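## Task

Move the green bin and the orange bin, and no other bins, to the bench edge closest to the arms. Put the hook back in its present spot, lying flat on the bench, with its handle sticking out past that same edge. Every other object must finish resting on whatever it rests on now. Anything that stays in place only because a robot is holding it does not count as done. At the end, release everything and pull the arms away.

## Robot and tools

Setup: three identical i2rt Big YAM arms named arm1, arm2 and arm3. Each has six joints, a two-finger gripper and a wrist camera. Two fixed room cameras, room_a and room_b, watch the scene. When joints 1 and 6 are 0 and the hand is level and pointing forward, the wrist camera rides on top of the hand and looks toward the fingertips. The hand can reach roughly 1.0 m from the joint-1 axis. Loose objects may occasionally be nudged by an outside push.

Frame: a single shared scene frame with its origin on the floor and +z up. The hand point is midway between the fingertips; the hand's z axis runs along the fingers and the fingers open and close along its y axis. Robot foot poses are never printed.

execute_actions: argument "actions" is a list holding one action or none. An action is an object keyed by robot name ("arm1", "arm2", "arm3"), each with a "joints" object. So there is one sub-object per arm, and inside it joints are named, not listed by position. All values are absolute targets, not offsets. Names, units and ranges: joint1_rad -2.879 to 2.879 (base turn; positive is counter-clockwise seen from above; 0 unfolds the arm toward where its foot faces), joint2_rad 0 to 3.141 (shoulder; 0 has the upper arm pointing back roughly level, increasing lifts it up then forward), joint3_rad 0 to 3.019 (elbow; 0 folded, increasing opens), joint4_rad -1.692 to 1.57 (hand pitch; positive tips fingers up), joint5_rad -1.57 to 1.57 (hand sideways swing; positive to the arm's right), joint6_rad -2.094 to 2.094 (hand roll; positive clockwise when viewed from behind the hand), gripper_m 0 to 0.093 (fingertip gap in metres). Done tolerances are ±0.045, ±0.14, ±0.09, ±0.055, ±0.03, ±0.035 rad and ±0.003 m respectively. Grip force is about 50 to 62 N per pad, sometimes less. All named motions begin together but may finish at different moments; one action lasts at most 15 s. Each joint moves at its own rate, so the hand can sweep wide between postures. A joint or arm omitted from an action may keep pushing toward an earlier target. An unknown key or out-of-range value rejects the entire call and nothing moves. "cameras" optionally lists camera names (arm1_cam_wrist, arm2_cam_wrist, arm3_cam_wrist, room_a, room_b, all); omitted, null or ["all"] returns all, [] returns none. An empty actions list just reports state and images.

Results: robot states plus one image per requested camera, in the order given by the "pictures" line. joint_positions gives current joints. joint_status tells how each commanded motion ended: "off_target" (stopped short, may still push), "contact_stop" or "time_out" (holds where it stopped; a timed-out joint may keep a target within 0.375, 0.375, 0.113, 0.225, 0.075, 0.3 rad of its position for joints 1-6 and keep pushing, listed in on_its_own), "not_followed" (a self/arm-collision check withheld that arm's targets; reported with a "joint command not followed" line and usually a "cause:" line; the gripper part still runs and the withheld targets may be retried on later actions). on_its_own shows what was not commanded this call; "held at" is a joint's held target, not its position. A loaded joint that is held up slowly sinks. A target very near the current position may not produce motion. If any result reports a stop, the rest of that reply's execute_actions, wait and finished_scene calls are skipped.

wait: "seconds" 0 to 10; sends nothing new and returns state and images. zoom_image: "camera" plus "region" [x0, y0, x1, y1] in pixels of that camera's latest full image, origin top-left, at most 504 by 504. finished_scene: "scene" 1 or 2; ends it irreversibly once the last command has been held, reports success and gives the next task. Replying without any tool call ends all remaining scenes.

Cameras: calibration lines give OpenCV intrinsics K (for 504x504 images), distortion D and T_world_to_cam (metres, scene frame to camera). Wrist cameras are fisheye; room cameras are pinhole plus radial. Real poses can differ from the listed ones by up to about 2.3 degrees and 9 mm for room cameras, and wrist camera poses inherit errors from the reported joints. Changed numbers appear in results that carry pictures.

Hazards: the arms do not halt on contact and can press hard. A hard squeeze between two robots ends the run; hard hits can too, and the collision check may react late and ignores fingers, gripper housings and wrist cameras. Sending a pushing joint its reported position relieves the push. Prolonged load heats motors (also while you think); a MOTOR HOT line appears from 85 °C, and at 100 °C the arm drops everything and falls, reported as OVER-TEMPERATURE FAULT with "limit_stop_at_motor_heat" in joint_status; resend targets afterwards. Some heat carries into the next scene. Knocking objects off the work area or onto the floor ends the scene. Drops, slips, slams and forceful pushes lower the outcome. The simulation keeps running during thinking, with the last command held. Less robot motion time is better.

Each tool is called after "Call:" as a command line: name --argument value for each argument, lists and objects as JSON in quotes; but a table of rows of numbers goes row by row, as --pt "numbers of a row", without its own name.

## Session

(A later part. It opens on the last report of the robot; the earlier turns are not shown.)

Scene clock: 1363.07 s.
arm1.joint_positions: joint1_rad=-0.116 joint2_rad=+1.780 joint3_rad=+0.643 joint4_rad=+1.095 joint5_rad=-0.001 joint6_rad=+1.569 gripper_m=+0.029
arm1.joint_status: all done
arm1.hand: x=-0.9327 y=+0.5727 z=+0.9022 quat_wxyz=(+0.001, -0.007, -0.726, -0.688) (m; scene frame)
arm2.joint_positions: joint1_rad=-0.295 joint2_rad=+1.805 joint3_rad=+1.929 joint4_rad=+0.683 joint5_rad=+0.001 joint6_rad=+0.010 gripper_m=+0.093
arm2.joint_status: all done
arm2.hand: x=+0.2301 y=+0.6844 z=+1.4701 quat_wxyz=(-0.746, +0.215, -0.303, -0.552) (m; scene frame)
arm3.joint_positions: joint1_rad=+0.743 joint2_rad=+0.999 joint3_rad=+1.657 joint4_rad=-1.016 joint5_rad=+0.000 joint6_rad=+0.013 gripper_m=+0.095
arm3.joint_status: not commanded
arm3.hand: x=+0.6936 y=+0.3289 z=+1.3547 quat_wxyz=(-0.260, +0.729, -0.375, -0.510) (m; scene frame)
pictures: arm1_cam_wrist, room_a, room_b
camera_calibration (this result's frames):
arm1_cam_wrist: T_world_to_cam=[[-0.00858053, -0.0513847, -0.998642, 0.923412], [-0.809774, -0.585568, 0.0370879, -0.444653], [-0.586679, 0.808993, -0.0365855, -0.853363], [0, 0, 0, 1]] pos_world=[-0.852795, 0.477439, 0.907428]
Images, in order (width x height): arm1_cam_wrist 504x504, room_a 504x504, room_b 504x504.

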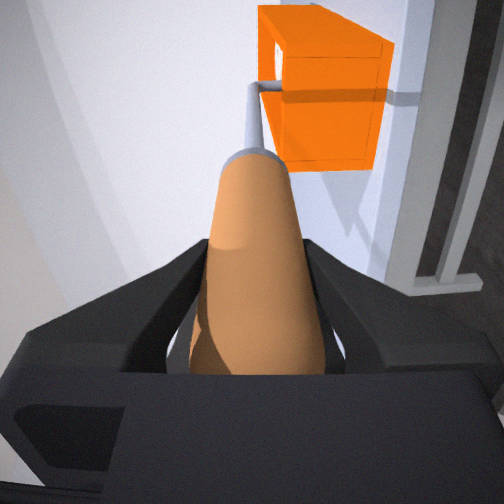

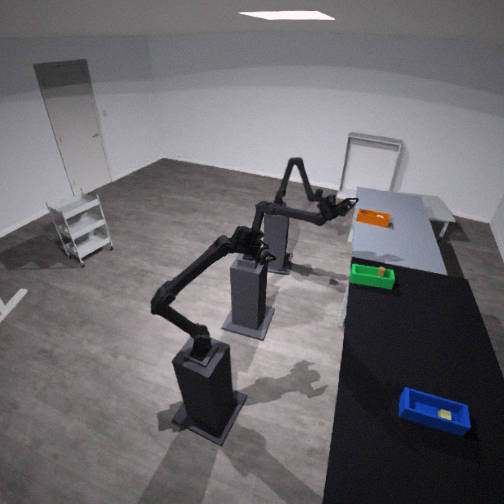

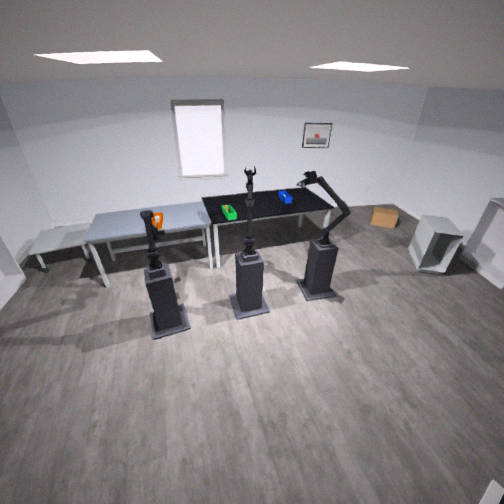

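Call:
execute_actions --actions '[{"arm1":{"joints":{"joint2_rad":1.72,"joint3_rad":0.62}}}]' --cameras '["arm1_cam_wrist","room_a"]'

Call:
zoom_image --camera "arm1_cam_wrist" --region '[300, 0, 500, 260]'

Call:
zoom_image --camera "room_a" --region '[340, 195, 400, 235]'

Scene clock: 1387.17 s.
arm1.joint_positions: joint1_rad=-0.116 joint2_rad=+1.764 joint3_rad=+0.611 joint4_rad=+1.098 joint5_rad=-0.001 joint6_rad=+1.569 gripper_m=+0.029
arm1.joint_status: all done
arm1.hand: x=-0.9328 y=+0.5612 z=+0.8987 quat_wxyz=(+0.001, -0.007, -0.730, -0.683) (m; scene frame)
arm2.joint_positions: joint1_rad=-0.295 joint2_rad=+1.805 joint3_rad=+1.929 joint4_rad=+0.683 joint5_rad=+0.001 joint6_rad=+0.010 gripper_m=+0.093
arm2.joint_status: not commanded
arm2.hand: x=+0.2301 y=+0.6844 z=+1.4701 quat_wxyz=(-0.746, +0.215, -0.303, -0.552) (m; scene frame)
arm3.joint_positions: joint1_rad=+0.743 joint2_rad=+0.999 joint3_rad=+1.657 joint4_rad=-1.016 joint5_rad=+0.000 joint6_rad=+0.013 gripper_m=+0.095
arm3.joint_status: not commanded
arm3.hand: x=+0.6936 y=+0.3289 z=+1.3547 quat_wxyz=(-0.260, +0.729, -0.375, -0.510) (m; scene frame)
pictures: arm1_cam_wrist, room_a
camera_calibration (this result's frames):
arm1_cam_wrist: T_world_to_cam=[[-0.00869134, -0.0643323, -0.997891, 0.925899], [-0.80967, -0.585174, 0.0447772, -0.458415], [-0.586821, 0.808352, -0.047002, -0.834689], [0, 0, 0, 1]] pos_world=[-0.85293, 0.466034, 0.905241]
Images, in order (width x height): arm1_cam_wrist 504x504, room_a 504x504.

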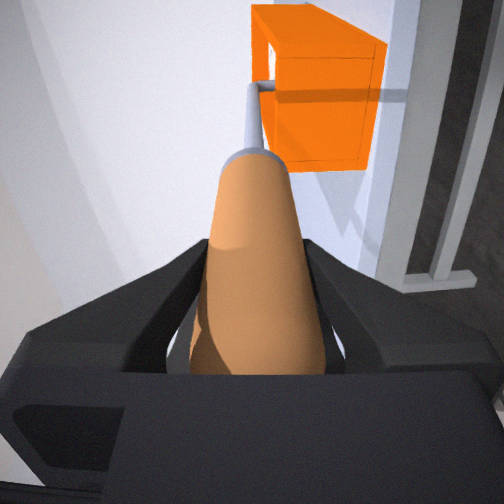

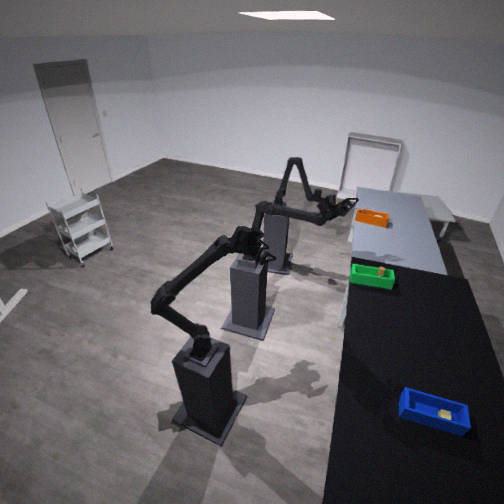

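Region (300, 0, 500, 260) of arm1_cam_wrist's 504x504 image, scaled by 1.938, with more detail than that image has; it fills the left 388 columns of this view, and the rest is white.

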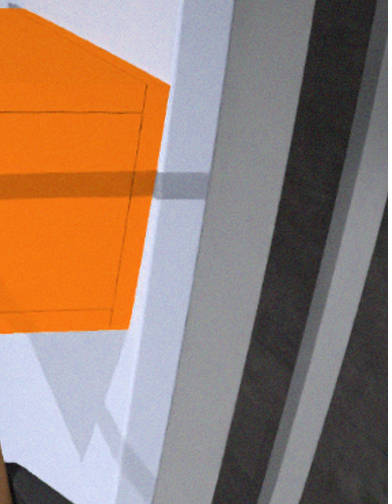

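Region (340, 195, 400, 235) of room_a's 504x504 image, scaled by 8.400, with more detail than that image has.

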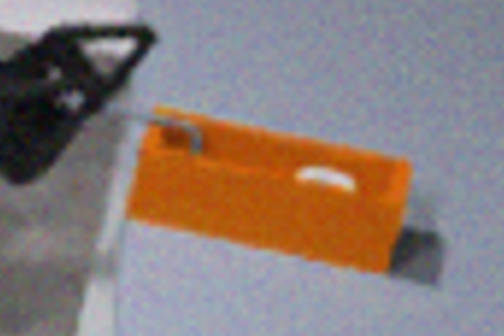

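Call:
execute_actions --actions '[{"arm1":{"joints":{"joint3_rad":1.02}}}]' --cameras '["room_a"]'

Call:
execute_actions --actions '[{"arm1":{"joints":{"joint1_rad":-0.798,"joint5_rad":-0.688,"joint3_rad":1.97,"joint4_rad":0.713}}}]' --cameras '["room_a","room_b"]'

Scene clock: 1409.83 s.
arm1.joint_positions: joint1_rad=-0.116 joint2_rad=+1.748 joint3_rad=+0.971 joint4_rad=+1.110 joint5_rad=-0.001 joint6_rad=+1.569 gripper_m=+0.028
arm1.joint_status: all done
arm1.hand: x=-0.9296 y=+0.6617 z=+1.0753 quat_wxyz=(-0.001, -0.007, -0.585, -0.811) (m; scene frame)
arm2.joint_positions: joint1_rad=-0.295 joint2_rad=+1.805 joint3_rad=+1.929 joint4_rad=+0.683 joint5_rad=+0.001 joint6_rad=+0.010 gripper_m=+0.093
arm2.joint_status: not commanded
arm2.hand: x=+0.2301 y=+0.6844 z=+1.4701 quat_wxyz=(-0.746, +0.215, -0.303, -0.552) (m; scene frame)
arm3.joint_positions: joint1_rad=+0.743 joint2_rad=+0.999 joint3_rad=+1.657 joint4_rad=-1.016 joint5_rad=+0.000 joint6_rad=+0.013 gripper_m=+0.095
arm3.joint_status: not commanded
arm3.hand: x=+0.6936 y=+0.3289 z=+1.3547 quat_wxyz=(-0.260, +0.729, -0.375, -0.510) (m; scene frame)
pictures: room_a
Images, in order (width x height): room_a 504x504.

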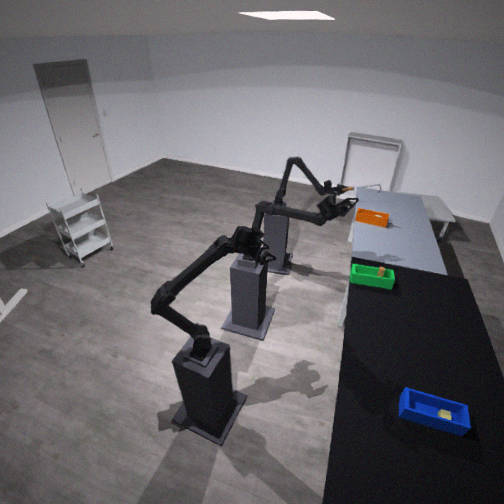

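Scene clock: 1411.80 s.
arm1.joint_positions: joint1_rad=-0.793 joint2_rad=+1.739 joint3_rad=+1.905 joint4_rad=+0.694 joint5_rad=-0.702 joint6_rad=+1.569 gripper_m=+0.028
arm1.joint_status: all done
arm1.hand: x=-0.5957 y=+0.5890 z=+1.4789 quat_wxyz=(-0.181, +0.189, -0.422, -0.868) (m; scene frame)
arm2.joint_positions: joint1_rad=-0.295 joint2_rad=+1.805 joint3_rad=+1.929 joint4_rad=+0.683 joint5_rad=+0.001 joint6_rad=+0.010 gripper_m=+0.093
arm2.joint_status: not commanded
arm2.hand: x=+0.2301 y=+0.6844 z=+1.4701 quat_wxyz=(-0.746, +0.215, -0.303, -0.552) (m; scene frame)
arm3.joint_positions: joint1_rad=+0.743 joint2_rad=+0.999 joint3_rad=+1.657 joint4_rad=-1.016 joint5_rad=+0.000 joint6_rad=+0.013 gripper_m=+0.095
arm3.joint_status: not commanded
arm3.hand: x=+0.6936 y=+0.3289 z=+1.3547 quat_wxyz=(-0.260, +0.729, -0.375, -0.510) (m; scene frame)
pictures: room_a, room_b
Images, in order (width x height): room_a 504x504, room_b 504x504.

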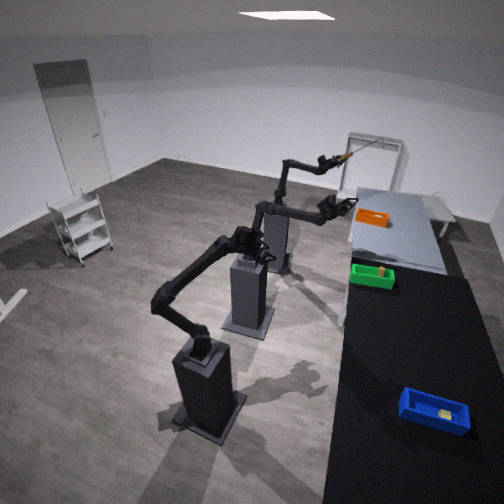

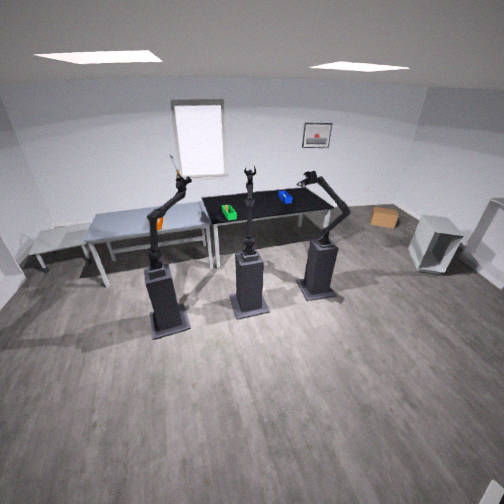

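Call:
execute_actions --actions '[{"arm1":{"joints":{"joint2_rad":2.47,"joint5_rad":-0.68,"joint1_rad":-0.798}}}]' --cameras '["arm1_cam_wrist","room_a"]'

Scene clock: 1422.03 s.
arm1.joint_positions: joint1_rad=-0.793 joint2_rad=+2.511 joint3_rad=+1.923 joint4_rad=+0.692 joint5_rad=-0.682 joint6_rad=+1.574 gripper_m=+0.029
arm1.joint_status: all done
arm1.hand: x=-0.4566 y=+0.7573 z=+0.8724 quat_wxyz=(-0.019, +0.016, -0.682, -0.731) (m; scene frame)
arm2.joint_positions: joint1_rad=-0.295 joint2_rad=+1.805 joint3_rad=+1.929 joint4_rad=+0.683 joint5_rad=+0.001 joint6_rad=+0.010 gripper_m=+0.093
arm2.joint_status: not commanded
arm2.hand: x=+0.2301 y=+0.6844 z=+1.4701 quat_wxyz=(-0.746, +0.215, -0.303, -0.552) (m; scene frame)
arm3.joint_positions: joint1_rad=+0.743 joint2_rad=+0.999 joint3_rad=+1.657 joint4_rad=-1.016 joint5_rad=+0.000 joint6_rad=+0.013 gripper_m=+0.095
arm3.joint_status: not commanded
arm3.hand: x=+0.6936 y=+0.3289 z=+1.3547 quat_wxyz=(-0.260, +0.729, -0.375, -0.510) (m; scene frame)
pictures: arm1_cam_wrist, room_a
camera_calibration (this result's frames):
arm1_cam_wrist: T_world_to_cam=[[0.051944, 0.0714495, -0.996091, 0.839668], [-0.805552, -0.586529, -0.0840795, 0.158378], [-0.590244, 0.80677, 0.0270896, -0.779976], [0, 0, 0, 1]] pos_world=[-0.37641, 0.662161, 0.870831]
Images, in order (width x height): arm1_cam_wrist 504x504, room_a 504x504.

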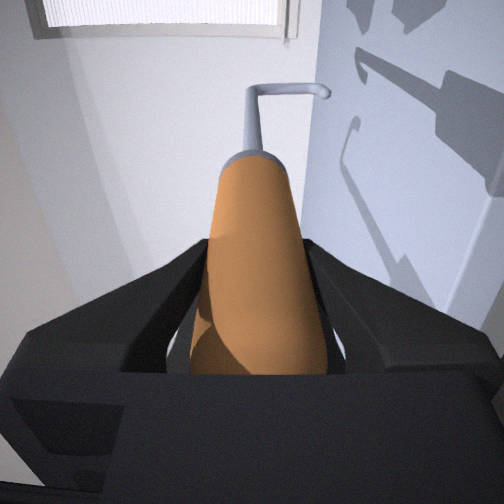

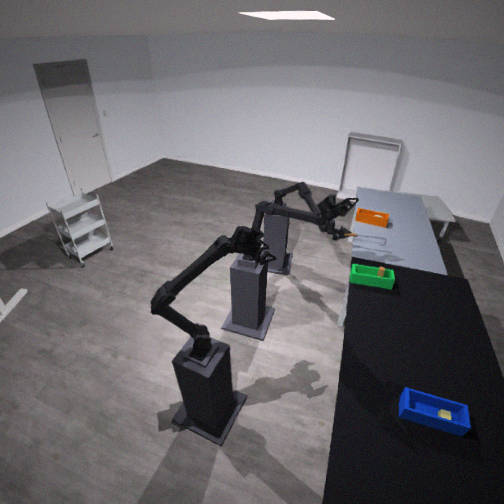

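Call:
execute_actions --actions '[{"arm1":{"joints":{"joint2_rad":2.525,"joint6_rad":0.0}}}]' --cameras '["arm1_cam_wrist"]'

Call:
execute_actions --actions '[{"arm1":{"joints":{"joint2_rad":2.6}}}]' --cameras '["arm1_cam_wrist","room_a"]'

Scene clock: 1434.17 s.
arm1.joint_positions: joint1_rad=-0.793 joint2_rad=+2.535 joint3_rad=+1.923 joint4_rad=+0.692 joint5_rad=-0.683 joint6_rad=+0.013 gripper_m=+0.029
arm1.joint_status: all done
arm1.hand: x=-0.4576 y=+0.7564 z=+0.8512 quat_wxyz=(-0.519, +0.492, -0.482, -0.505) (m; scene frame)
arm2.joint_positions: joint1_rad=-0.295 joint2_rad=+1.805 joint3_rad=+1.929 joint4_rad=+0.683 joint5_rad=+0.001 joint6_rad=+0.010 gripper_m=+0.093
arm2.joint_status: not commanded
arm2.hand: x=+0.2301 y=+0.6844 z=+1.4701 quat_wxyz=(-0.746, +0.215, -0.303, -0.552) (m; scene frame)
arm3.joint_positions: joint1_rad=+0.743 joint2_rad=+0.999 joint3_rad=+1.657 joint4_rad=-1.016 joint5_rad=+0.000 joint6_rad=+0.013 gripper_m=+0.095
arm3.joint_status: not commanded
arm3.hand: x=+0.6936 y=+0.3289 z=+1.3547 quat_wxyz=(-0.260, +0.729, -0.375, -0.510) (m; scene frame)
pictures: arm1_cam_wrist
camera_calibration (this result's frames):
arm1_cam_wrist: T_world_to_cam=[[0.999633, -0.00178546, 0.0270289, 0.436801], [0.0215536, -0.551954, -0.833596, 1.14563], [0.016407, 0.833873, -0.551713, -0.0294966], [0, 0, 0, 1]] pos_world=[-0.460849, 0.657711, 0.926912]
Images, in order (width x height): arm1_cam_wrist 504x504.

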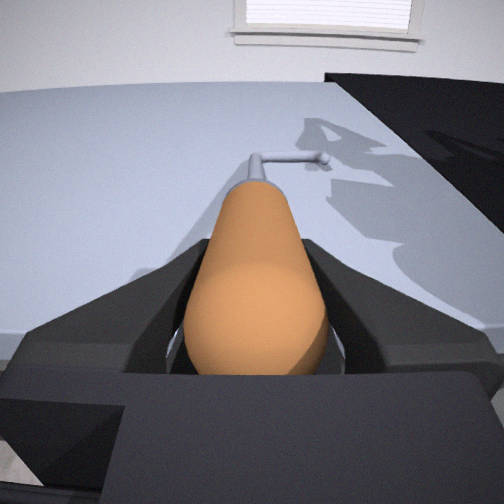

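Scene clock: 1435.07 s.
arm1.joint_positions: joint1_rad=-0.794 joint2_rad=+2.582 joint3_rad=+1.923 joint4_rad=+0.701 joint5_rad=-0.681 joint6_rad=+0.008 gripper_m=+0.029
arm1.joint_status: all done
arm1.hand: x=-0.4593 y=+0.7535 z=+0.8123 quat_wxyz=(-0.508, +0.494, -0.495, -0.502) (m; scene frame)
arm2.joint_positions: joint1_rad=-0.295 joint2_rad=+1.805 joint3_rad=+1.929 joint4_rad=+0.683 joint5_rad=+0.001 joint6_rad=+0.010 gripper_m=+0.093
arm2.joint_status: not commanded
arm2.hand: x=+0.2301 y=+0.6844 z=+1.4701 quat_wxyz=(-0.746, +0.215, -0.303, -0.552) (m; scene frame)
arm3.joint_positions: joint1_rad=+0.743 joint2_rad=+0.999 joint3_rad=+1.657 joint4_rad=-1.016 joint5_rad=+0.000 joint6_rad=+0.013 gripper_m=+0.095
arm3.joint_status: not commanded
arm3.hand: x=+0.6936 y=+0.3289 z=+1.3547 quat_wxyz=(-0.260, +0.729, -0.375, -0.510) (m; scene frame)
pictures: arm1_cam_wrist, room_a
camera_calibration (this result's frames):
arm1_cam_wrist: T_world_to_cam=[[0.999963, -0.0039989, 0.00756194, 0.457251], [0.00387304, -0.576553, -0.81705, 1.10855], [0.00762717, 0.81705, -0.576517, -0.0196526], [0, 0, 0, 1]] pos_world=[-0.461378, 0.657022, 0.890951]
Images, in order (width x height): arm1_cam_wrist 504x504, room_a 504x504.

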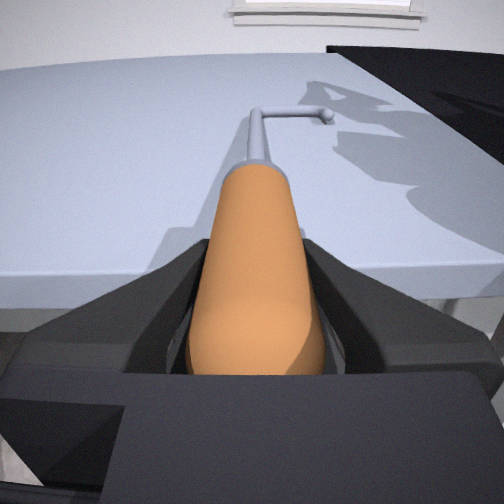

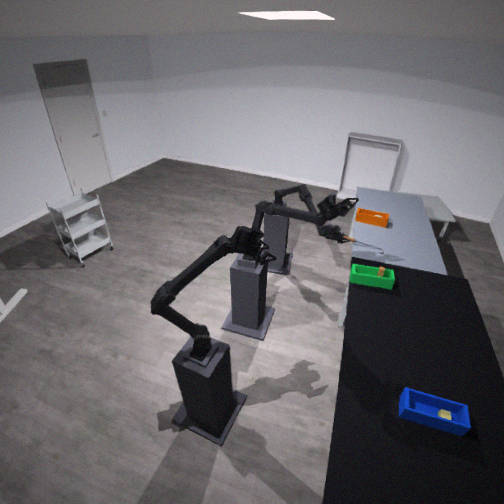

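Call:
execute_actions --actions '[{"arm1":{"joints":{"joint2_rad":2.63}}}]' --cameras '["arm1_cam_wrist"]'

Scene clock: 1444.20 s.
arm1.joint_positions: joint1_rad=-0.794 joint2_rad=+2.602 joint3_rad=+1.923 joint4_rad=+0.703 joint5_rad=-0.680 joint6_rad=+0.007 gripper_m=+0.029
arm1.joint_status: all done
arm1.hand: x=-0.4605 y=+0.7519 z=+0.7960 quat_wxyz=(-0.502, +0.495, -0.501, -0.501) (m; scene frame)
arm2.joint_positions: joint1_rad=-0.295 joint2_rad=+1.805 joint3_rad=+1.929 joint4_rad=+0.683 joint5_rad=+0.001 joint6_rad=+0.010 gripper_m=+0.093
arm2.joint_status: not commanded
arm2.hand: x=+0.2301 y=+0.6844 z=+1.4701 quat_wxyz=(-0.746, +0.215, -0.303, -0.552) (m; scene frame)
arm3.joint_positions: joint1_rad=+0.743 joint2_rad=+0.999 joint3_rad=+1.657 joint4_rad=-1.016 joint5_rad=+0.000 joint6_rad=+0.013 gripper_m=+0.095
arm3.joint_status: not commanded
arm3.hand: x=+0.6936 y=+0.3289 z=+1.3547 quat_wxyz=(-0.260, +0.729, -0.375, -0.510) (m; scene frame)
pictures: arm1_cam_wrist
camera_calibration (this result's frames):
arm1_cam_wrist: T_world_to_cam=[[0.999985, -0.00506934, -0.00227953, 0.467164], [-0.00482157, -0.587103, -0.809498, 1.09229], [0.0027653, 0.809496, -0.587118, -0.0158557], [0, 0, 0, 1]] pos_world=[-0.461846, 0.65649, 0.875962]
Images, in order (width x height): arm1_cam_wrist 504x504.

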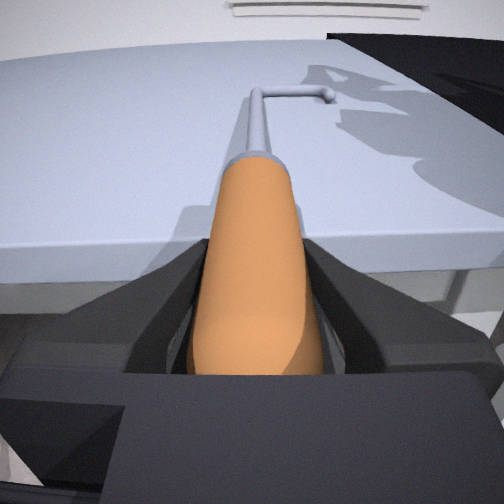

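Call:
execute_actions --actions '[{"arm1":{"joints":{"joint2_rad":2.645}}}]' --cameras '["arm1_cam_wrist"]'

Scene clock: 1449.30 s.
arm1.joint_positions: joint1_rad=-0.794 joint2_rad=+2.609 joint3_rad=+1.924 joint4_rad=+0.706 joint5_rad=-0.679 joint6_rad=+0.007 gripper_m=+0.029
arm1.joint_status: all done
arm1.hand: x=-0.4608 y=+0.7514 z=+0.7906 quat_wxyz=(-0.501, +0.495, -0.503, -0.501) (m; scene frame)
arm2.joint_positions: joint1_rad=-0.295 joint2_rad=+1.805 joint3_rad=+1.929 joint4_rad=+0.683 joint5_rad=+0.001 joint6_rad=+0.010 gripper_m=+0.093
arm2.joint_status: not commanded
arm2.hand: x=+0.2301 y=+0.6844 z=+1.4701 quat_wxyz=(-0.746, +0.215, -0.303, -0.552) (m; scene frame)
arm3.joint_positions: joint1_rad=+0.743 joint2_rad=+0.999 joint3_rad=+1.657 joint4_rad=-1.016 joint5_rad=+0.000 joint6_rad=+0.013 gripper_m=+0.095
arm3.joint_status: not commanded
arm3.hand: x=+0.6936 y=+0.3289 z=+1.3547 quat_wxyz=(-0.260, +0.729, -0.375, -0.510) (m; scene frame)
pictures: arm1_cam_wrist
camera_calibration (this result's frames):
arm1_cam_wrist: T_world_to_cam=[[0.999976, -0.00545137, -0.00430461, 0.469367], [-0.00669073, -0.589488, -0.80775, 1.08715], [0.00186583, 0.807759, -0.58951, -0.015902], [0, 0, 0, 1]] pos_world=[-0.462052, 0.656266, 0.870792]
Images, in order (width x height): arm1_cam_wrist 504x504.

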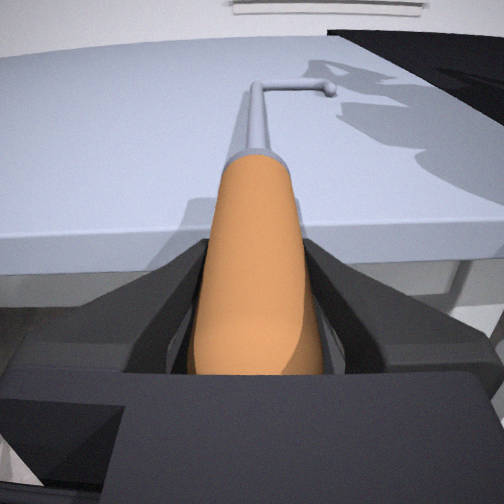

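Call:
execute_actions --actions '[{"arm1":{"joints":{"gripper_m":0.093,"joint2_rad":2.61}}}]' --cameras '["arm1_cam_wrist","room_a"]'

Scene clock: 1456.77 s.
arm1.joint_positions: joint1_rad=-0.794 joint2_rad=+2.609 joint3_rad=+1.924 joint4_rad=+0.706 joint5_rad=-0.679 joint6_rad=+0.007 gripper_m=+0.093
arm1.joint_status: all done
arm1.hand: x=-0.4608 y=+0.7514 z=+0.7906 quat_wxyz=(-0.501, +0.495, -0.503, -0.501) (m; scene frame)
arm2.joint_positions: joint1_rad=-0.295 joint2_rad=+1.805 joint3_rad=+1.929 joint4_rad=+0.683 joint5_rad=+0.001 joint6_rad=+0.010 gripper_m=+0.093
arm2.joint_status: not commanded
arm2.hand: x=+0.2301 y=+0.6844 z=+1.4701 quat_wxyz=(-0.746, +0.215, -0.303, -0.552) (m; scene frame)
arm3.joint_positions: joint1_rad=+0.743 joint2_rad=+0.999 joint3_rad=+1.657 joint4_rad=-1.016 joint5_rad=+0.000 joint6_rad=+0.013 gripper_m=+0.095
arm3.joint_status: not commanded
arm3.hand: x=+0.6936 y=+0.3289 z=+1.3547 quat_wxyz=(-0.260, +0.729, -0.375, -0.510) (m; scene frame)
pictures: arm1_cam_wrist, room_a
camera_calibration (this result's frames):
arm1_cam_wrist: T_world_to_cam=[[0.999976, -0.00545137, -0.00430461, 0.469367], [-0.00669073, -0.589488, -0.80775, 1.08715], [0.00186583, 0.807759, -0.58951, -0.015902], [0, 0, 0, 1]] pos_world=[-0.462052, 0.656266, 0.870792]
Images, in order (width x height): arm1_cam_wrist 504x504, room_a 504x504.

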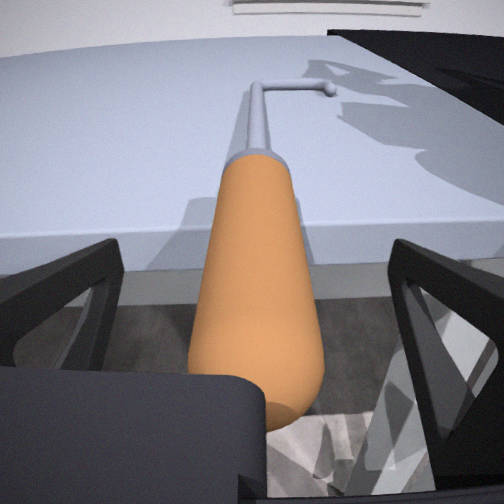

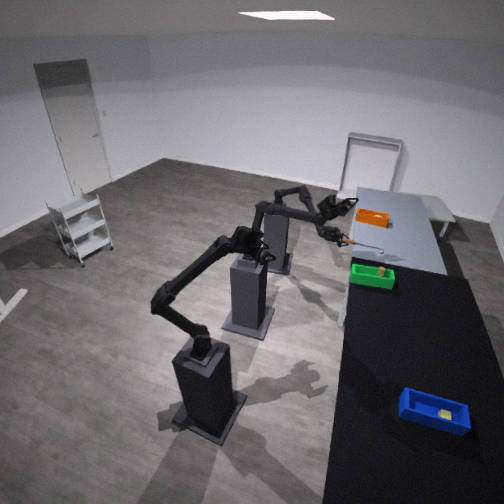

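Call:
execute_actions --actions '[{"arm1":{"joints":{"joint2_rad":1.8}},"arm2":{"joints":{"joint3_rad":1.885,"joint4_rad":0.66,"joint5_rad":0.673}}}]' --cameras '["room_a"]'

Call:
execute_actions --actions '[{"arm1":{"joints":{"joint1_rad":0.1,"joint5_rad":0.0}},"arm2":{"joints":{"joint1_rad":0.686,"joint2_rad":2.05}}}]' --cameras '["room_a","room_b"]'

Scene clock: 1479.03 s.
arm1.joint_positions: joint1_rad=-0.794 joint2_rad=+1.803 joint3_rad=+1.968 joint4_rad=+0.715 joint5_rad=-0.679 joint6_rad=+0.007 gripper_m=+0.093
arm1.joint_status: all done
arm1.hand: x=-0.5798 y=+0.6032 z=+1.4739 quat_wxyz=(-0.749, +0.420, -0.164, -0.486) (m; scene frame)
arm2.joint_positions: joint1_rad=-0.295 joint2_rad=+1.802 joint3_rad=+1.897 joint4_rad=+0.674 joint5_rad=+0.671 joint6_rad=+0.010 gripper_m=+0.093
arm2.joint_status: all done
arm2.hand: x=+0.3256 y=+0.6328 z=+1.4269 quat_wxyz=(-0.775, -0.032, -0.477, -0.414) (m; scene frame)
arm3.joint_positions: joint1_rad=+0.743 joint2_rad=+0.999 joint3_rad=+1.657 joint4_rad=-1.016 joint5_rad=+0.000 joint6_rad=+0.013 gripper_m=+0.095
arm3.joint_status: not commanded
arm3.hand: x=+0.6936 y=+0.3289 z=+1.3547 quat_wxyz=(-0.260, +0.729, -0.375, -0.510) (m; scene frame)
pictures: room_a
Images, in order (width x height): room_a 504x504.

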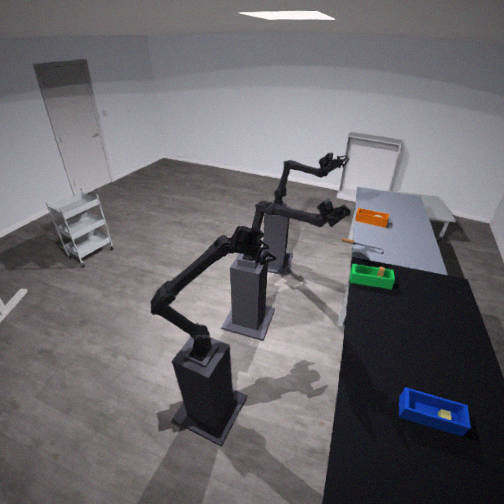

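Scene clock: 1481.17 s.
arm1.joint_positions: joint1_rad=+0.102 joint2_rad=+1.803 joint3_rad=+1.968 joint4_rad=+0.715 joint5_rad=-0.003 joint6_rad=+0.007 gripper_m=+0.093
arm1.joint_status: all done
arm1.hand: x=-1.0774 y=+0.6996 z=+1.5087 quat_wxyz=(-0.587, +0.262, -0.221, -0.734) (m; scene frame)
arm2.joint_positions: joint1_rad=+0.684 joint2_rad=+2.040 joint3_rad=+1.875 joint4_rad=+0.660 joint5_rad=+0.672 joint6_rad=+0.009 gripper_m=+0.093
arm2.joint_status: all done
arm2.hand: x=-0.4134 y=+0.6993 z=+1.2388 quat_wxyz=(-0.501, +0.308, -0.467, -0.660) (m; scene frame)
arm3.joint_positions: joint1_rad=+0.743 joint2_rad=+0.999 joint3_rad=+1.657 joint4_rad=-1.016 joint5_rad=+0.000 joint6_rad=+0.013 gripper_m=+0.095
arm3.joint_status: not commanded
arm3.hand: x=+0.6936 y=+0.3289 z=+1.3547 quat_wxyz=(-0.260, +0.729, -0.375, -0.510) (m; scene frame)
pictures: room_a, room_b
Images, in order (width x height): room_a 504x504, room_b 504x504.

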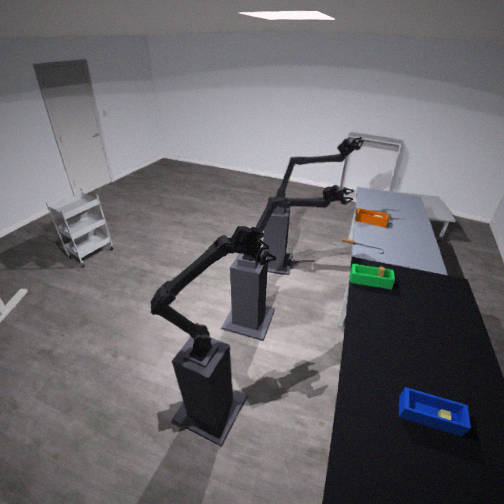

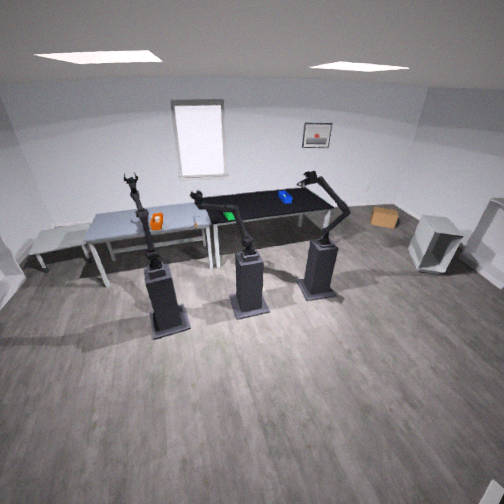

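Call:
execute_actions --actions '[{"arm1":{"joints":{"joint2_rad":1.35}},"arm2":{"joints":{"joint2_rad":2.47}}}]' --cameras '["arm2_cam_wrist"]'

Scene clock: 1492.93 s.
arm1.joint_positions: joint1_rad=+0.102 joint2_rad=+1.360 joint3_rad=+1.965 joint4_rad=+0.714 joint5_rad=-0.003 joint6_rad=+0.007 gripper_m=+0.093
arm1.joint_status: all done
arm1.hand: x=-1.0071 y=+0.3853 z=+1.7463 quat_wxyz=(-0.621, +0.096, -0.087, -0.773) (m; scene frame)
arm2.joint_positions: joint1_rad=+0.684 joint2_rad=+2.454 joint3_rad=+1.863 joint4_rad=+0.660 joint5_rad=+0.672 joint6_rad=+0.009 gripper_m=+0.093
arm2.joint_status: all done
arm2.hand: x=-0.4576 y=+0.7542 z=+0.8850 quat_wxyz=(-0.500, +0.471, -0.500, -0.527) (m; scene frame)
arm3.joint_positions: joint1_rad=+0.743 joint2_rad=+0.999 joint3_rad=+1.657 joint4_rad=-1.016 joint5_rad=+0.000 joint6_rad=+0.013 gripper_m=+0.095
arm3.joint_status: not commanded
arm3.hand: x=+0.6936 y=+0.3289 z=+1.3547 quat_wxyz=(-0.260, +0.729, -0.375, -0.510) (m; scene frame)
pictures: arm2_cam_wrist
camera_calibration (this result's frames):
arm2_cam_wrist: T_world_to_cam=[[0.99868, 0.0140481, -0.0494002, 0.490464], [-0.0343975, -0.531315, -0.846475, 1.14459], [-0.0381384, 0.847058, -0.530131, -0.0637038], [0, 0, 0, 1]] pos_world=[-0.452876, 0.655208, 0.959323]
Images, in order (width x height): arm2_cam_wrist 504x504.

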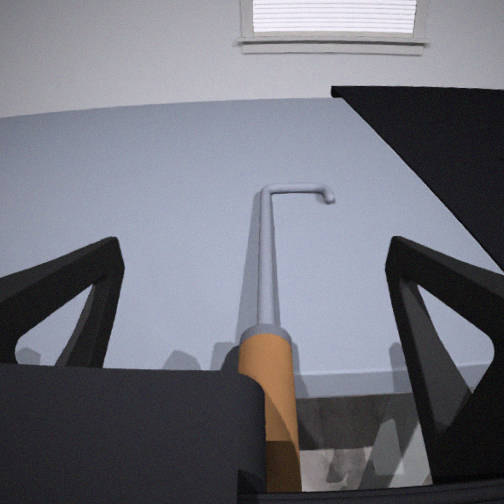

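Call:
execute_actions --actions '[{"arm1":{"joints":{"joint2_rad":1.0}},"arm2":{"joints":{"joint2_rad":2.575}}}]' --cameras '["arm2_cam_wrist","room_a"]'

Scene clock: 1510.67 s.
arm1.joint_positions: joint1_rad=+0.102 joint2_rad=+1.006 joint3_rad=+1.967 joint4_rad=+0.716 joint5_rad=-0.003 joint6_rad=+0.007 gripper_m=+0.093
arm1.joint_status: all done
arm1.hand: x=-0.9408 y=+0.0779 z=+1.8228 quat_wxyz=(-0.627, -0.042, +0.026, -0.778) (m; scene frame)
arm2.joint_positions: joint1_rad=+0.684 joint2_rad=+2.585 joint3_rad=+1.863 joint4_rad=+0.660 joint5_rad=+0.672 joint6_rad=+0.009 gripper_m=+0.093
arm2.joint_status: all done
arm2.hand: x=-0.4526 y=+0.7477 z=+0.7727 quat_wxyz=(-0.495, +0.517, -0.505, -0.482) (m; scene frame)
arm3.joint_positions: joint1_rad=+0.743 joint2_rad=+0.999 joint3_rad=+1.657 joint4_rad=-1.016 joint5_rad=+0.000 joint6_rad=+0.013 gripper_m=+0.095
arm3.joint_status: not commanded
arm3.hand: x=+0.6936 y=+0.3289 z=+1.3547 quat_wxyz=(-0.260, +0.729, -0.375, -0.510) (m; scene frame)
pictures: arm2_cam_wrist, room_a
camera_calibration (this result's frames):
arm2_cam_wrist: T_world_to_cam=[[0.999446, 0.0132634, 0.0305159, 0.419206], [0.032215, -0.61522, -0.787697, 1.0937], [0.00832639, 0.788244, -0.615306, 0.0133355], [0, 0, 0, 1]] pos_world=[-0.454319, 0.656796, 0.85692]
Images, in order (width x height): arm2_cam_wrist 504x504, room_a 504x504.

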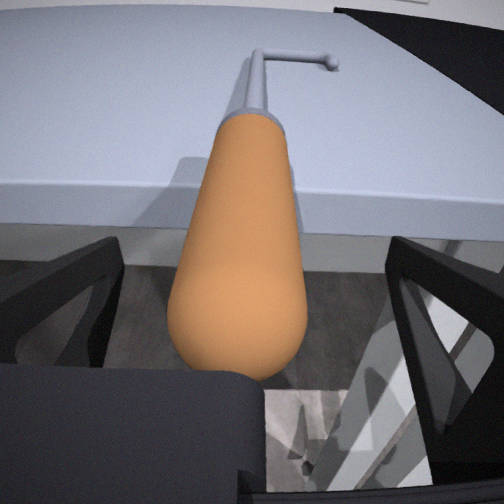

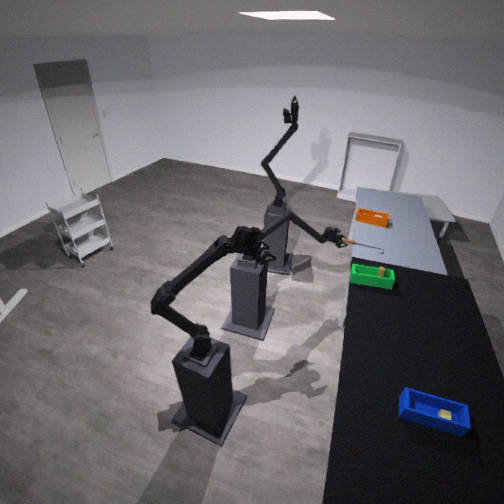

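Call:
execute_actions --actions '[{"arm2":{"joints":{"joint2_rad":2.532}}}]' --cameras '["arm2_cam_wrist"]'

Scene clock: 1522.77 s.
arm1.joint_positions: joint1_rad=+0.102 joint2_rad=+1.006 joint3_rad=+1.967 joint4_rad=+0.716 joint5_rad=-0.003 joint6_rad=+0.007 gripper_m=+0.093
arm1.joint_status: not commanded
arm1.hand: x=-0.9408 y=+0.0779 z=+1.8228 quat_wxyz=(-0.627, -0.042, +0.026, -0.778) (m; scene frame)
arm2.joint_positions: joint1_rad=+0.684 joint2_rad=+2.530 joint3_rad=+1.863 joint4_rad=+0.660 joint5_rad=+0.672 joint6_rad=+0.009 gripper_m=+0.093
arm2.joint_status: all done
arm2.hand: x=-0.4558 y=+0.7518 z=+0.8197 quat_wxyz=(-0.498, +0.498, -0.503, -0.501) (m; scene frame)
arm3.joint_positions: joint1_rad=+0.743 joint2_rad=+0.999 joint3_rad=+1.657 joint4_rad=-1.016 joint5_rad=+0.000 joint6_rad=+0.013 gripper_m=+0.095
arm3.joint_status: not commanded
arm3.hand: x=+0.6936 y=+0.3289 z=+1.3547 quat_wxyz=(-0.260, +0.729, -0.375, -0.510) (m; scene frame)
pictures: arm2_cam_wrist
camera_calibration (this result's frames):
arm2_cam_wrist: T_world_to_cam=[[0.999916, 0.0125944, -0.00304782, 0.449152], [0.00483327, -0.580735, -0.814078, 1.1166], [-0.0120228, 0.813995, -0.580747, -0.0179571], [0, 0, 0, 1]] pos_world=[-0.454727, 0.657408, 0.89994]
Images, in order (width x height): arm2_cam_wrist 504x504.

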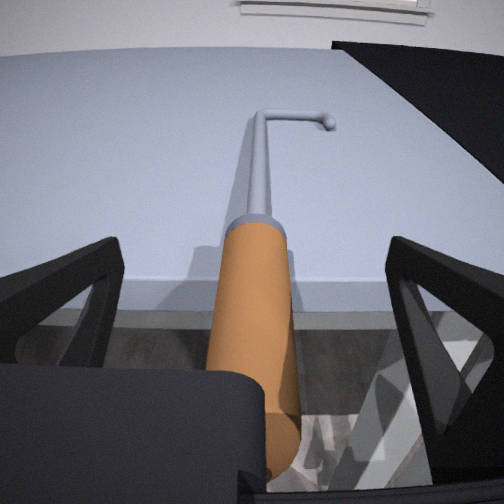

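Call:
execute_actions --actions '[{"arm2":{"joints":{"joint2_rad":2.562}}}]' --cameras '["arm2_cam_wrist"]'

Scene clock: 1532.27 s.
arm1.joint_positions: joint1_rad=+0.102 joint2_rad=+1.006 joint3_rad=+1.967 joint4_rad=+0.716 joint5_rad=-0.003 joint6_rad=+0.007 gripper_m=+0.093
arm1.joint_status: not commanded
arm1.hand: x=-0.9408 y=+0.0779 z=+1.8228 quat_wxyz=(-0.627, -0.042, +0.026, -0.778) (m; scene frame)
arm2.joint_positions: joint1_rad=+0.684 joint2_rad=+2.541 joint3_rad=+1.863 joint4_rad=+0.660 joint5_rad=+0.672 joint6_rad=+0.009 gripper_m=+0.093
arm2.joint_status: all done
arm2.hand: x=-0.4553 y=+0.7512 z=+0.8106 quat_wxyz=(-0.497, +0.502, -0.504, -0.497) (m; scene frame)
arm3.joint_positions: joint1_rad=+0.743 joint2_rad=+0.999 joint3_rad=+1.657 joint4_rad=-1.016 joint5_rad=+0.000 joint6_rad=+0.013 gripper_m=+0.095
arm3.joint_status: not commanded
arm3.hand: x=+0.6936 y=+0.3289 z=+1.3547 quat_wxyz=(-0.260, +0.729, -0.375, -0.510) (m; scene frame)
pictures: arm2_cam_wrist
camera_calibration (this result's frames):
arm2_cam_wrist: T_world_to_cam=[[0.999914, 0.0126113, 0.00348115, 0.443329], [0.0102271, -0.587529, -0.809139, 1.11232], [-0.00815905, 0.809105, -0.587607, -0.0117494], [0, 0, 0, 1]] pos_world=[-0.454763, 0.657434, 0.891572]
Images, in order (width x height): arm2_cam_wrist 504x504.

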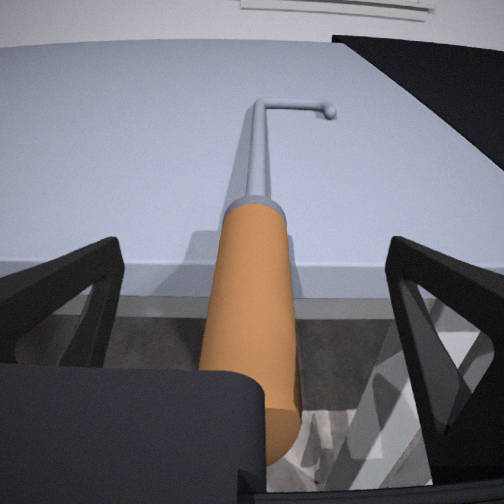

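Call:
execute_actions --actions '[{"arm2":{"joints":{"joint2_rad":2.584}}}]' --cameras '["arm2_cam_wrist"]'

Scene clock: 1538.80 s.
arm1.joint_positions: joint1_rad=+0.102 joint2_rad=+1.006 joint3_rad=+1.967 joint4_rad=+0.716 joint5_rad=-0.003 joint6_rad=+0.007 gripper_m=+0.093
arm1.joint_status: not commanded
arm1.hand: x=-0.9408 y=+0.0779 z=+1.8228 quat_wxyz=(-0.627, -0.042, +0.026, -0.778) (m; scene frame)
arm2.joint_positions: joint1_rad=+0.684 joint2_rad=+2.568 joint3_rad=+1.863 joint4_rad=+0.660 joint5_rad=+0.672 joint6_rad=+0.009 gripper_m=+0.093
arm2.joint_status: all done
arm2.hand: x=-0.4538 y=+0.7492 z=+0.7871 quat_wxyz=(-0.496, +0.511, -0.505, -0.488) (m; scene frame)
arm3.joint_positions: joint1_rad=+0.743 joint2_rad=+0.999 joint3_rad=+1.657 joint4_rad=-1.016 joint5_rad=+0.000 joint6_rad=+0.013 gripper_m=+0.095
arm3.joint_status: not commanded
arm3.hand: x=+0.6936 y=+0.3289 z=+1.3547 quat_wxyz=(-0.260, +0.729, -0.375, -0.510) (m; scene frame)
pictures: arm2_cam_wrist
camera_calibration (this result's frames):
arm2_cam_wrist: T_world_to_cam=[[0.999711, 0.0129057, 0.0202657, 0.428354], [0.0239442, -0.604804, -0.796014, 1.10093], [0.00198366, 0.79627, -0.604939, 0.00394226], [0, 0, 0, 1]] pos_world=[-0.454599, 0.657179, 0.870059]
Images, in order (width x height): arm2_cam_wrist 504x504.

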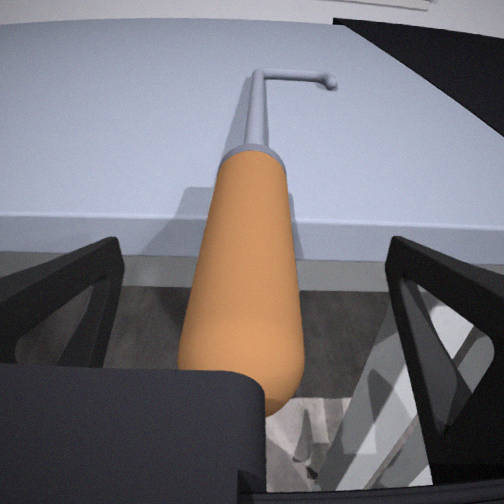

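Call:
execute_actions --actions '[{"arm2":{"joints":{"gripper_m":0.012}}}]' --cameras '["arm2_cam_wrist","room_a"]'

Scene clock: 1548.43 s.
arm1.joint_positions: joint1_rad=+0.102 joint2_rad=+1.006 joint3_rad=+1.967 joint4_rad=+0.716 joint5_rad=-0.003 joint6_rad=+0.007 gripper_m=+0.093
arm1.joint_status: not commanded
arm1.hand: x=-0.9408 y=+0.0779 z=+1.8228 quat_wxyz=(-0.627, -0.042, +0.026, -0.778) (m; scene frame)
arm2.joint_positions: joint1_rad=+0.684 joint2_rad=+2.568 joint3_rad=+1.863 joint4_rad=+0.660 joint5_rad=+0.673 joint6_rad=+0.009 gripper_m=+0.029
arm2.joint_status: gripper_m off_target (ended at +0.029, target +0.012)
arm2.hand: x=-0.4537 y=+0.7492 z=+0.7871 quat_wxyz=(-0.496, +0.511, -0.505, -0.487) (m; scene frame)
arm3.joint_positions: joint1_rad=+0.743 joint2_rad=+0.999 joint3_rad=+1.657 joint4_rad=-1.016 joint5_rad=+0.000 joint6_rad=+0.013 gripper_m=+0.095
arm3.joint_status: not commanded
arm3.hand: x=+0.6936 y=+0.3289 z=+1.3547 quat_wxyz=(-0.260, +0.729, -0.375, -0.510) (m; scene frame)
pictures: arm2_cam_wrist, room_a
camera_calibration (this result's frames):
arm2_cam_wrist: T_world_to_cam=[[0.999708, 0.0125369, 0.0206594, 0.428254], [0.0240345, -0.604806, -0.79601, 1.10097], [0.00251547, 0.796274, -0.604931, 0.0041756], [0, 0, 0, 1]] pos_world=[-0.454601, 0.657179, 0.87006]
Images, in order (width x height): arm2_cam_wrist 504x504, room_a 504x504.

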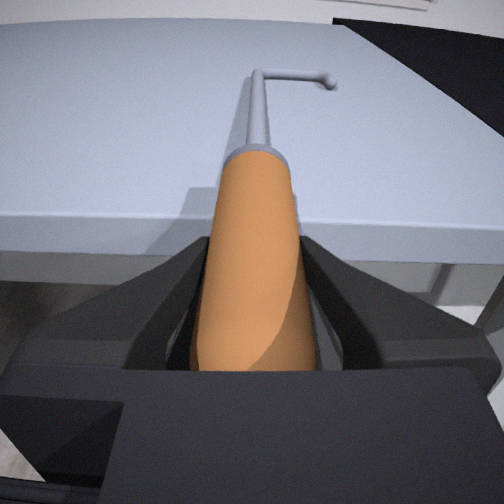

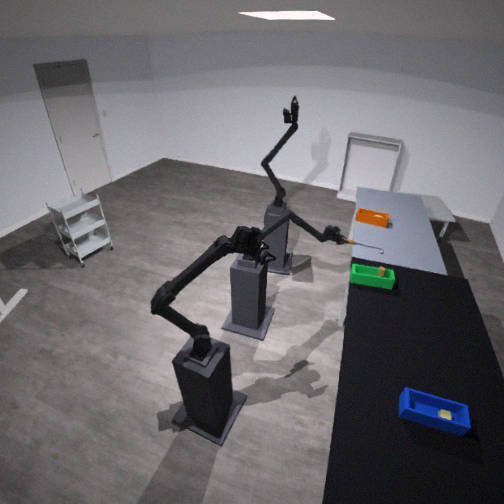

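Call:
execute_actions --actions '[{"arm2":{"joints":{"joint2_rad":2.51,"joint6_rad":0.55}}}]' --cameras '["arm2_cam_wrist"]'

Call:
execute_actions --actions '[{"arm2":{"joints":{"joint2_rad":2.475,"joint6_rad":1.05}}}]' --cameras '["arm2_cam_wrist"]'

Call:
execute_actions --actions '[{"arm2":{"joints":{"joint2_rad":2.455,"joint6_rad":1.575}}}]' --cameras '["arm2_cam_wrist","room_a"]'

Scene clock: 1573.47 s.
arm1.joint_positions: joint1_rad=+0.102 joint2_rad=+1.006 joint3_rad=+1.967 joint4_rad=+0.716 joint5_rad=-0.003 joint6_rad=+0.007 gripper_m=+0.093
arm1.joint_status: not commanded
arm1.hand: x=-0.9408 y=+0.0779 z=+1.8228 quat_wxyz=(-0.627, -0.042, +0.026, -0.778) (m; scene frame)
arm2.joint_positions: joint1_rad=+0.684 joint2_rad=+2.540 joint3_rad=+1.863 joint4_rad=+0.660 joint5_rad=+0.675 joint6_rad=+0.524 gripper_m=+0.029
arm2.joint_status: all done
arm2.hand: x=-0.4549 y=+0.7512 z=+0.8112 quat_wxyz=(-0.355, +0.356, -0.615, -0.607) (m; scene frame)
arm3.joint_positions: joint1_rad=+0.743 joint2_rad=+0.999 joint3_rad=+1.657 joint4_rad=-1.016 joint5_rad=+0.000 joint6_rad=+0.013 gripper_m=+0.095
arm3.joint_status: not commanded
arm3.hand: x=+0.6936 y=+0.3289 z=+1.3547 quat_wxyz=(-0.260, +0.729, -0.375, -0.510) (m; scene frame)
pictures: arm2_cam_wrist
camera_calibration (this result's frames):
arm2_cam_wrist: T_world_to_cam=[[0.871807, 0.0054716, -0.489818, 0.790164], [-0.394784, -0.584125, -0.709185, 0.844985], [-0.289995, 0.811646, -0.507084, -0.206841], [0, 0, 0, 1]] pos_world=[-0.415267, 0.657135, 0.881401]
Images, in order (width x height): arm2_cam_wrist 504x504.

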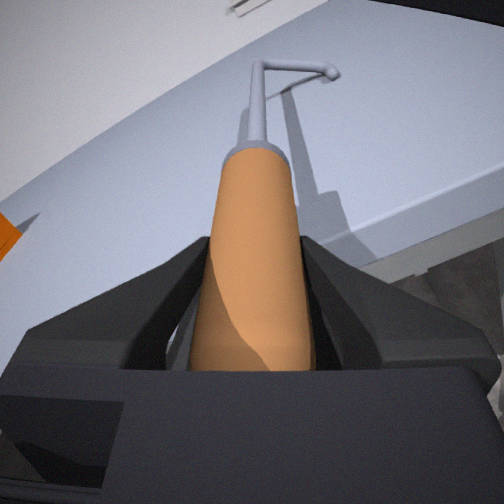

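Scene clock: 1574.97 s.
arm1.joint_positions: joint1_rad=+0.102 joint2_rad=+1.006 joint3_rad=+1.967 joint4_rad=+0.716 joint5_rad=-0.003 joint6_rad=+0.007 gripper_m=+0.093
arm1.joint_status: not commanded
arm1.hand: x=-0.9408 y=+0.0779 z=+1.8228 quat_wxyz=(-0.627, -0.042, +0.026, -0.778) (m; scene frame)
arm2.joint_positions: joint1_rad=+0.684 joint2_rad=+2.509 joint3_rad=+1.863 joint4_rad=+0.660 joint5_rad=+0.675 joint6_rad=+1.030 gripper_m=+0.029
arm2.joint_status: all done
arm2.hand: x=-0.4561 y=+0.7529 z=+0.8377 quat_wxyz=(-0.188, +0.182, -0.678, -0.687) (m; scene frame)
arm3.joint_positions: joint1_rad=+0.743 joint2_rad=+0.999 joint3_rad=+1.657 joint4_rad=-1.016 joint5_rad=+0.000 joint6_rad=+0.013 gripper_m=+0.095
arm3.joint_status: not commanded
arm3.hand: x=+0.6936 y=+0.3289 z=+1.3547 quat_wxyz=(-0.260, +0.729, -0.375, -0.510) (m; scene frame)
pictures: arm2_cam_wrist
camera_calibration (this result's frames):
arm2_cam_wrist: T_world_to_cam=[[0.509254, 0.0238857, -0.860285, 0.935306], [-0.700541, -0.569138, -0.430494, 0.480067], [-0.499903, 0.821895, -0.273102, -0.494556], [0, 0, 0, 1]] pos_world=[-0.387231, 0.657357, 0.876231]
Images, in order (width x height): arm2_cam_wrist 504x504.

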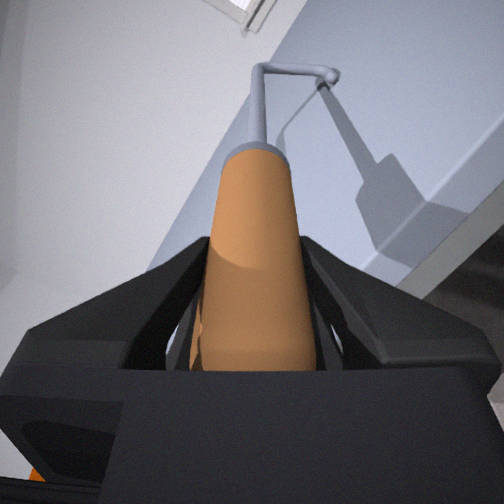

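Scene clock: 1576.50 s.
arm1.joint_positions: joint1_rad=+0.102 joint2_rad=+1.006 joint3_rad=+1.967 joint4_rad=+0.716 joint5_rad=-0.003 joint6_rad=+0.007 gripper_m=+0.093
arm1.joint_status: not commanded
arm1.hand: x=-0.9408 y=+0.0779 z=+1.8228 quat_wxyz=(-0.627, -0.042, +0.026, -0.778) (m; scene frame)
arm2.joint_positions: joint1_rad=+0.684 joint2_rad=+2.494 joint3_rad=+1.863 joint4_rad=+0.660 joint5_rad=+0.675 joint6_rad=+1.561 gripper_m=+0.029
arm2.joint_status: all done
arm2.hand: x=-0.4565 y=+0.7535 z=+0.8508 quat_wxyz=(+0.002, -0.006, -0.698, -0.716) (m; scene frame)
arm3.joint_positions: joint1_rad=+0.743 joint2_rad=+0.999 joint3_rad=+1.657 joint4_rad=-1.016 joint5_rad=+0.000 joint6_rad=+0.013 gripper_m=+0.095
arm3.joint_status: not commanded
arm3.hand: x=+0.6936 y=+0.3289 z=+1.3547 quat_wxyz=(-0.260, +0.729, -0.375, -0.510) (m; scene frame)
pictures: arm2_cam_wrist, room_a
camera_calibration (this result's frames):
arm2_cam_wrist: T_world_to_cam=[[-0.00611038, 0.0403789, -0.999166, 0.817244], [-0.818668, -0.573979, -0.0181894, 0.084647], [-0.574234, 0.817874, 0.0365641, -0.786052], [0, 0, 0, 1]] pos_world=[-0.377087, 0.658478, 0.846843]
Images, in order (width x height): arm2_cam_wrist 504x504, room_a 504x504.

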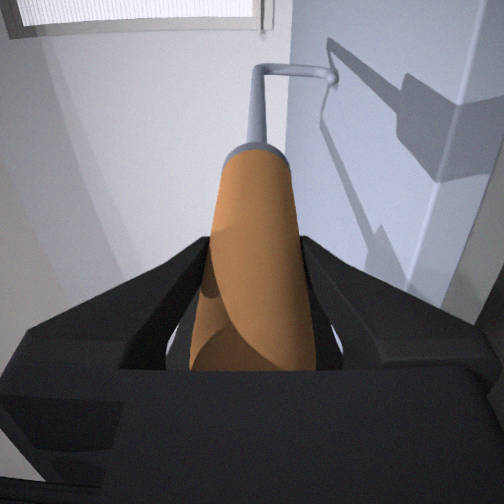

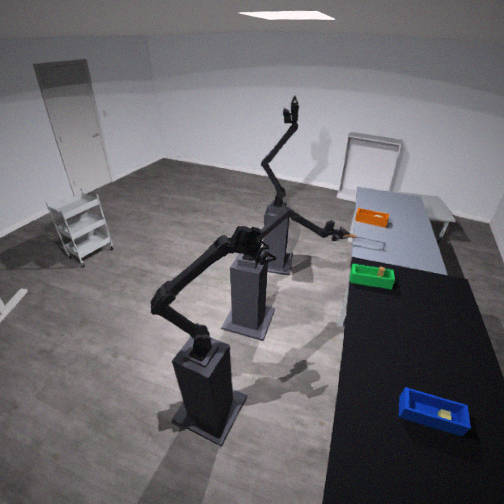

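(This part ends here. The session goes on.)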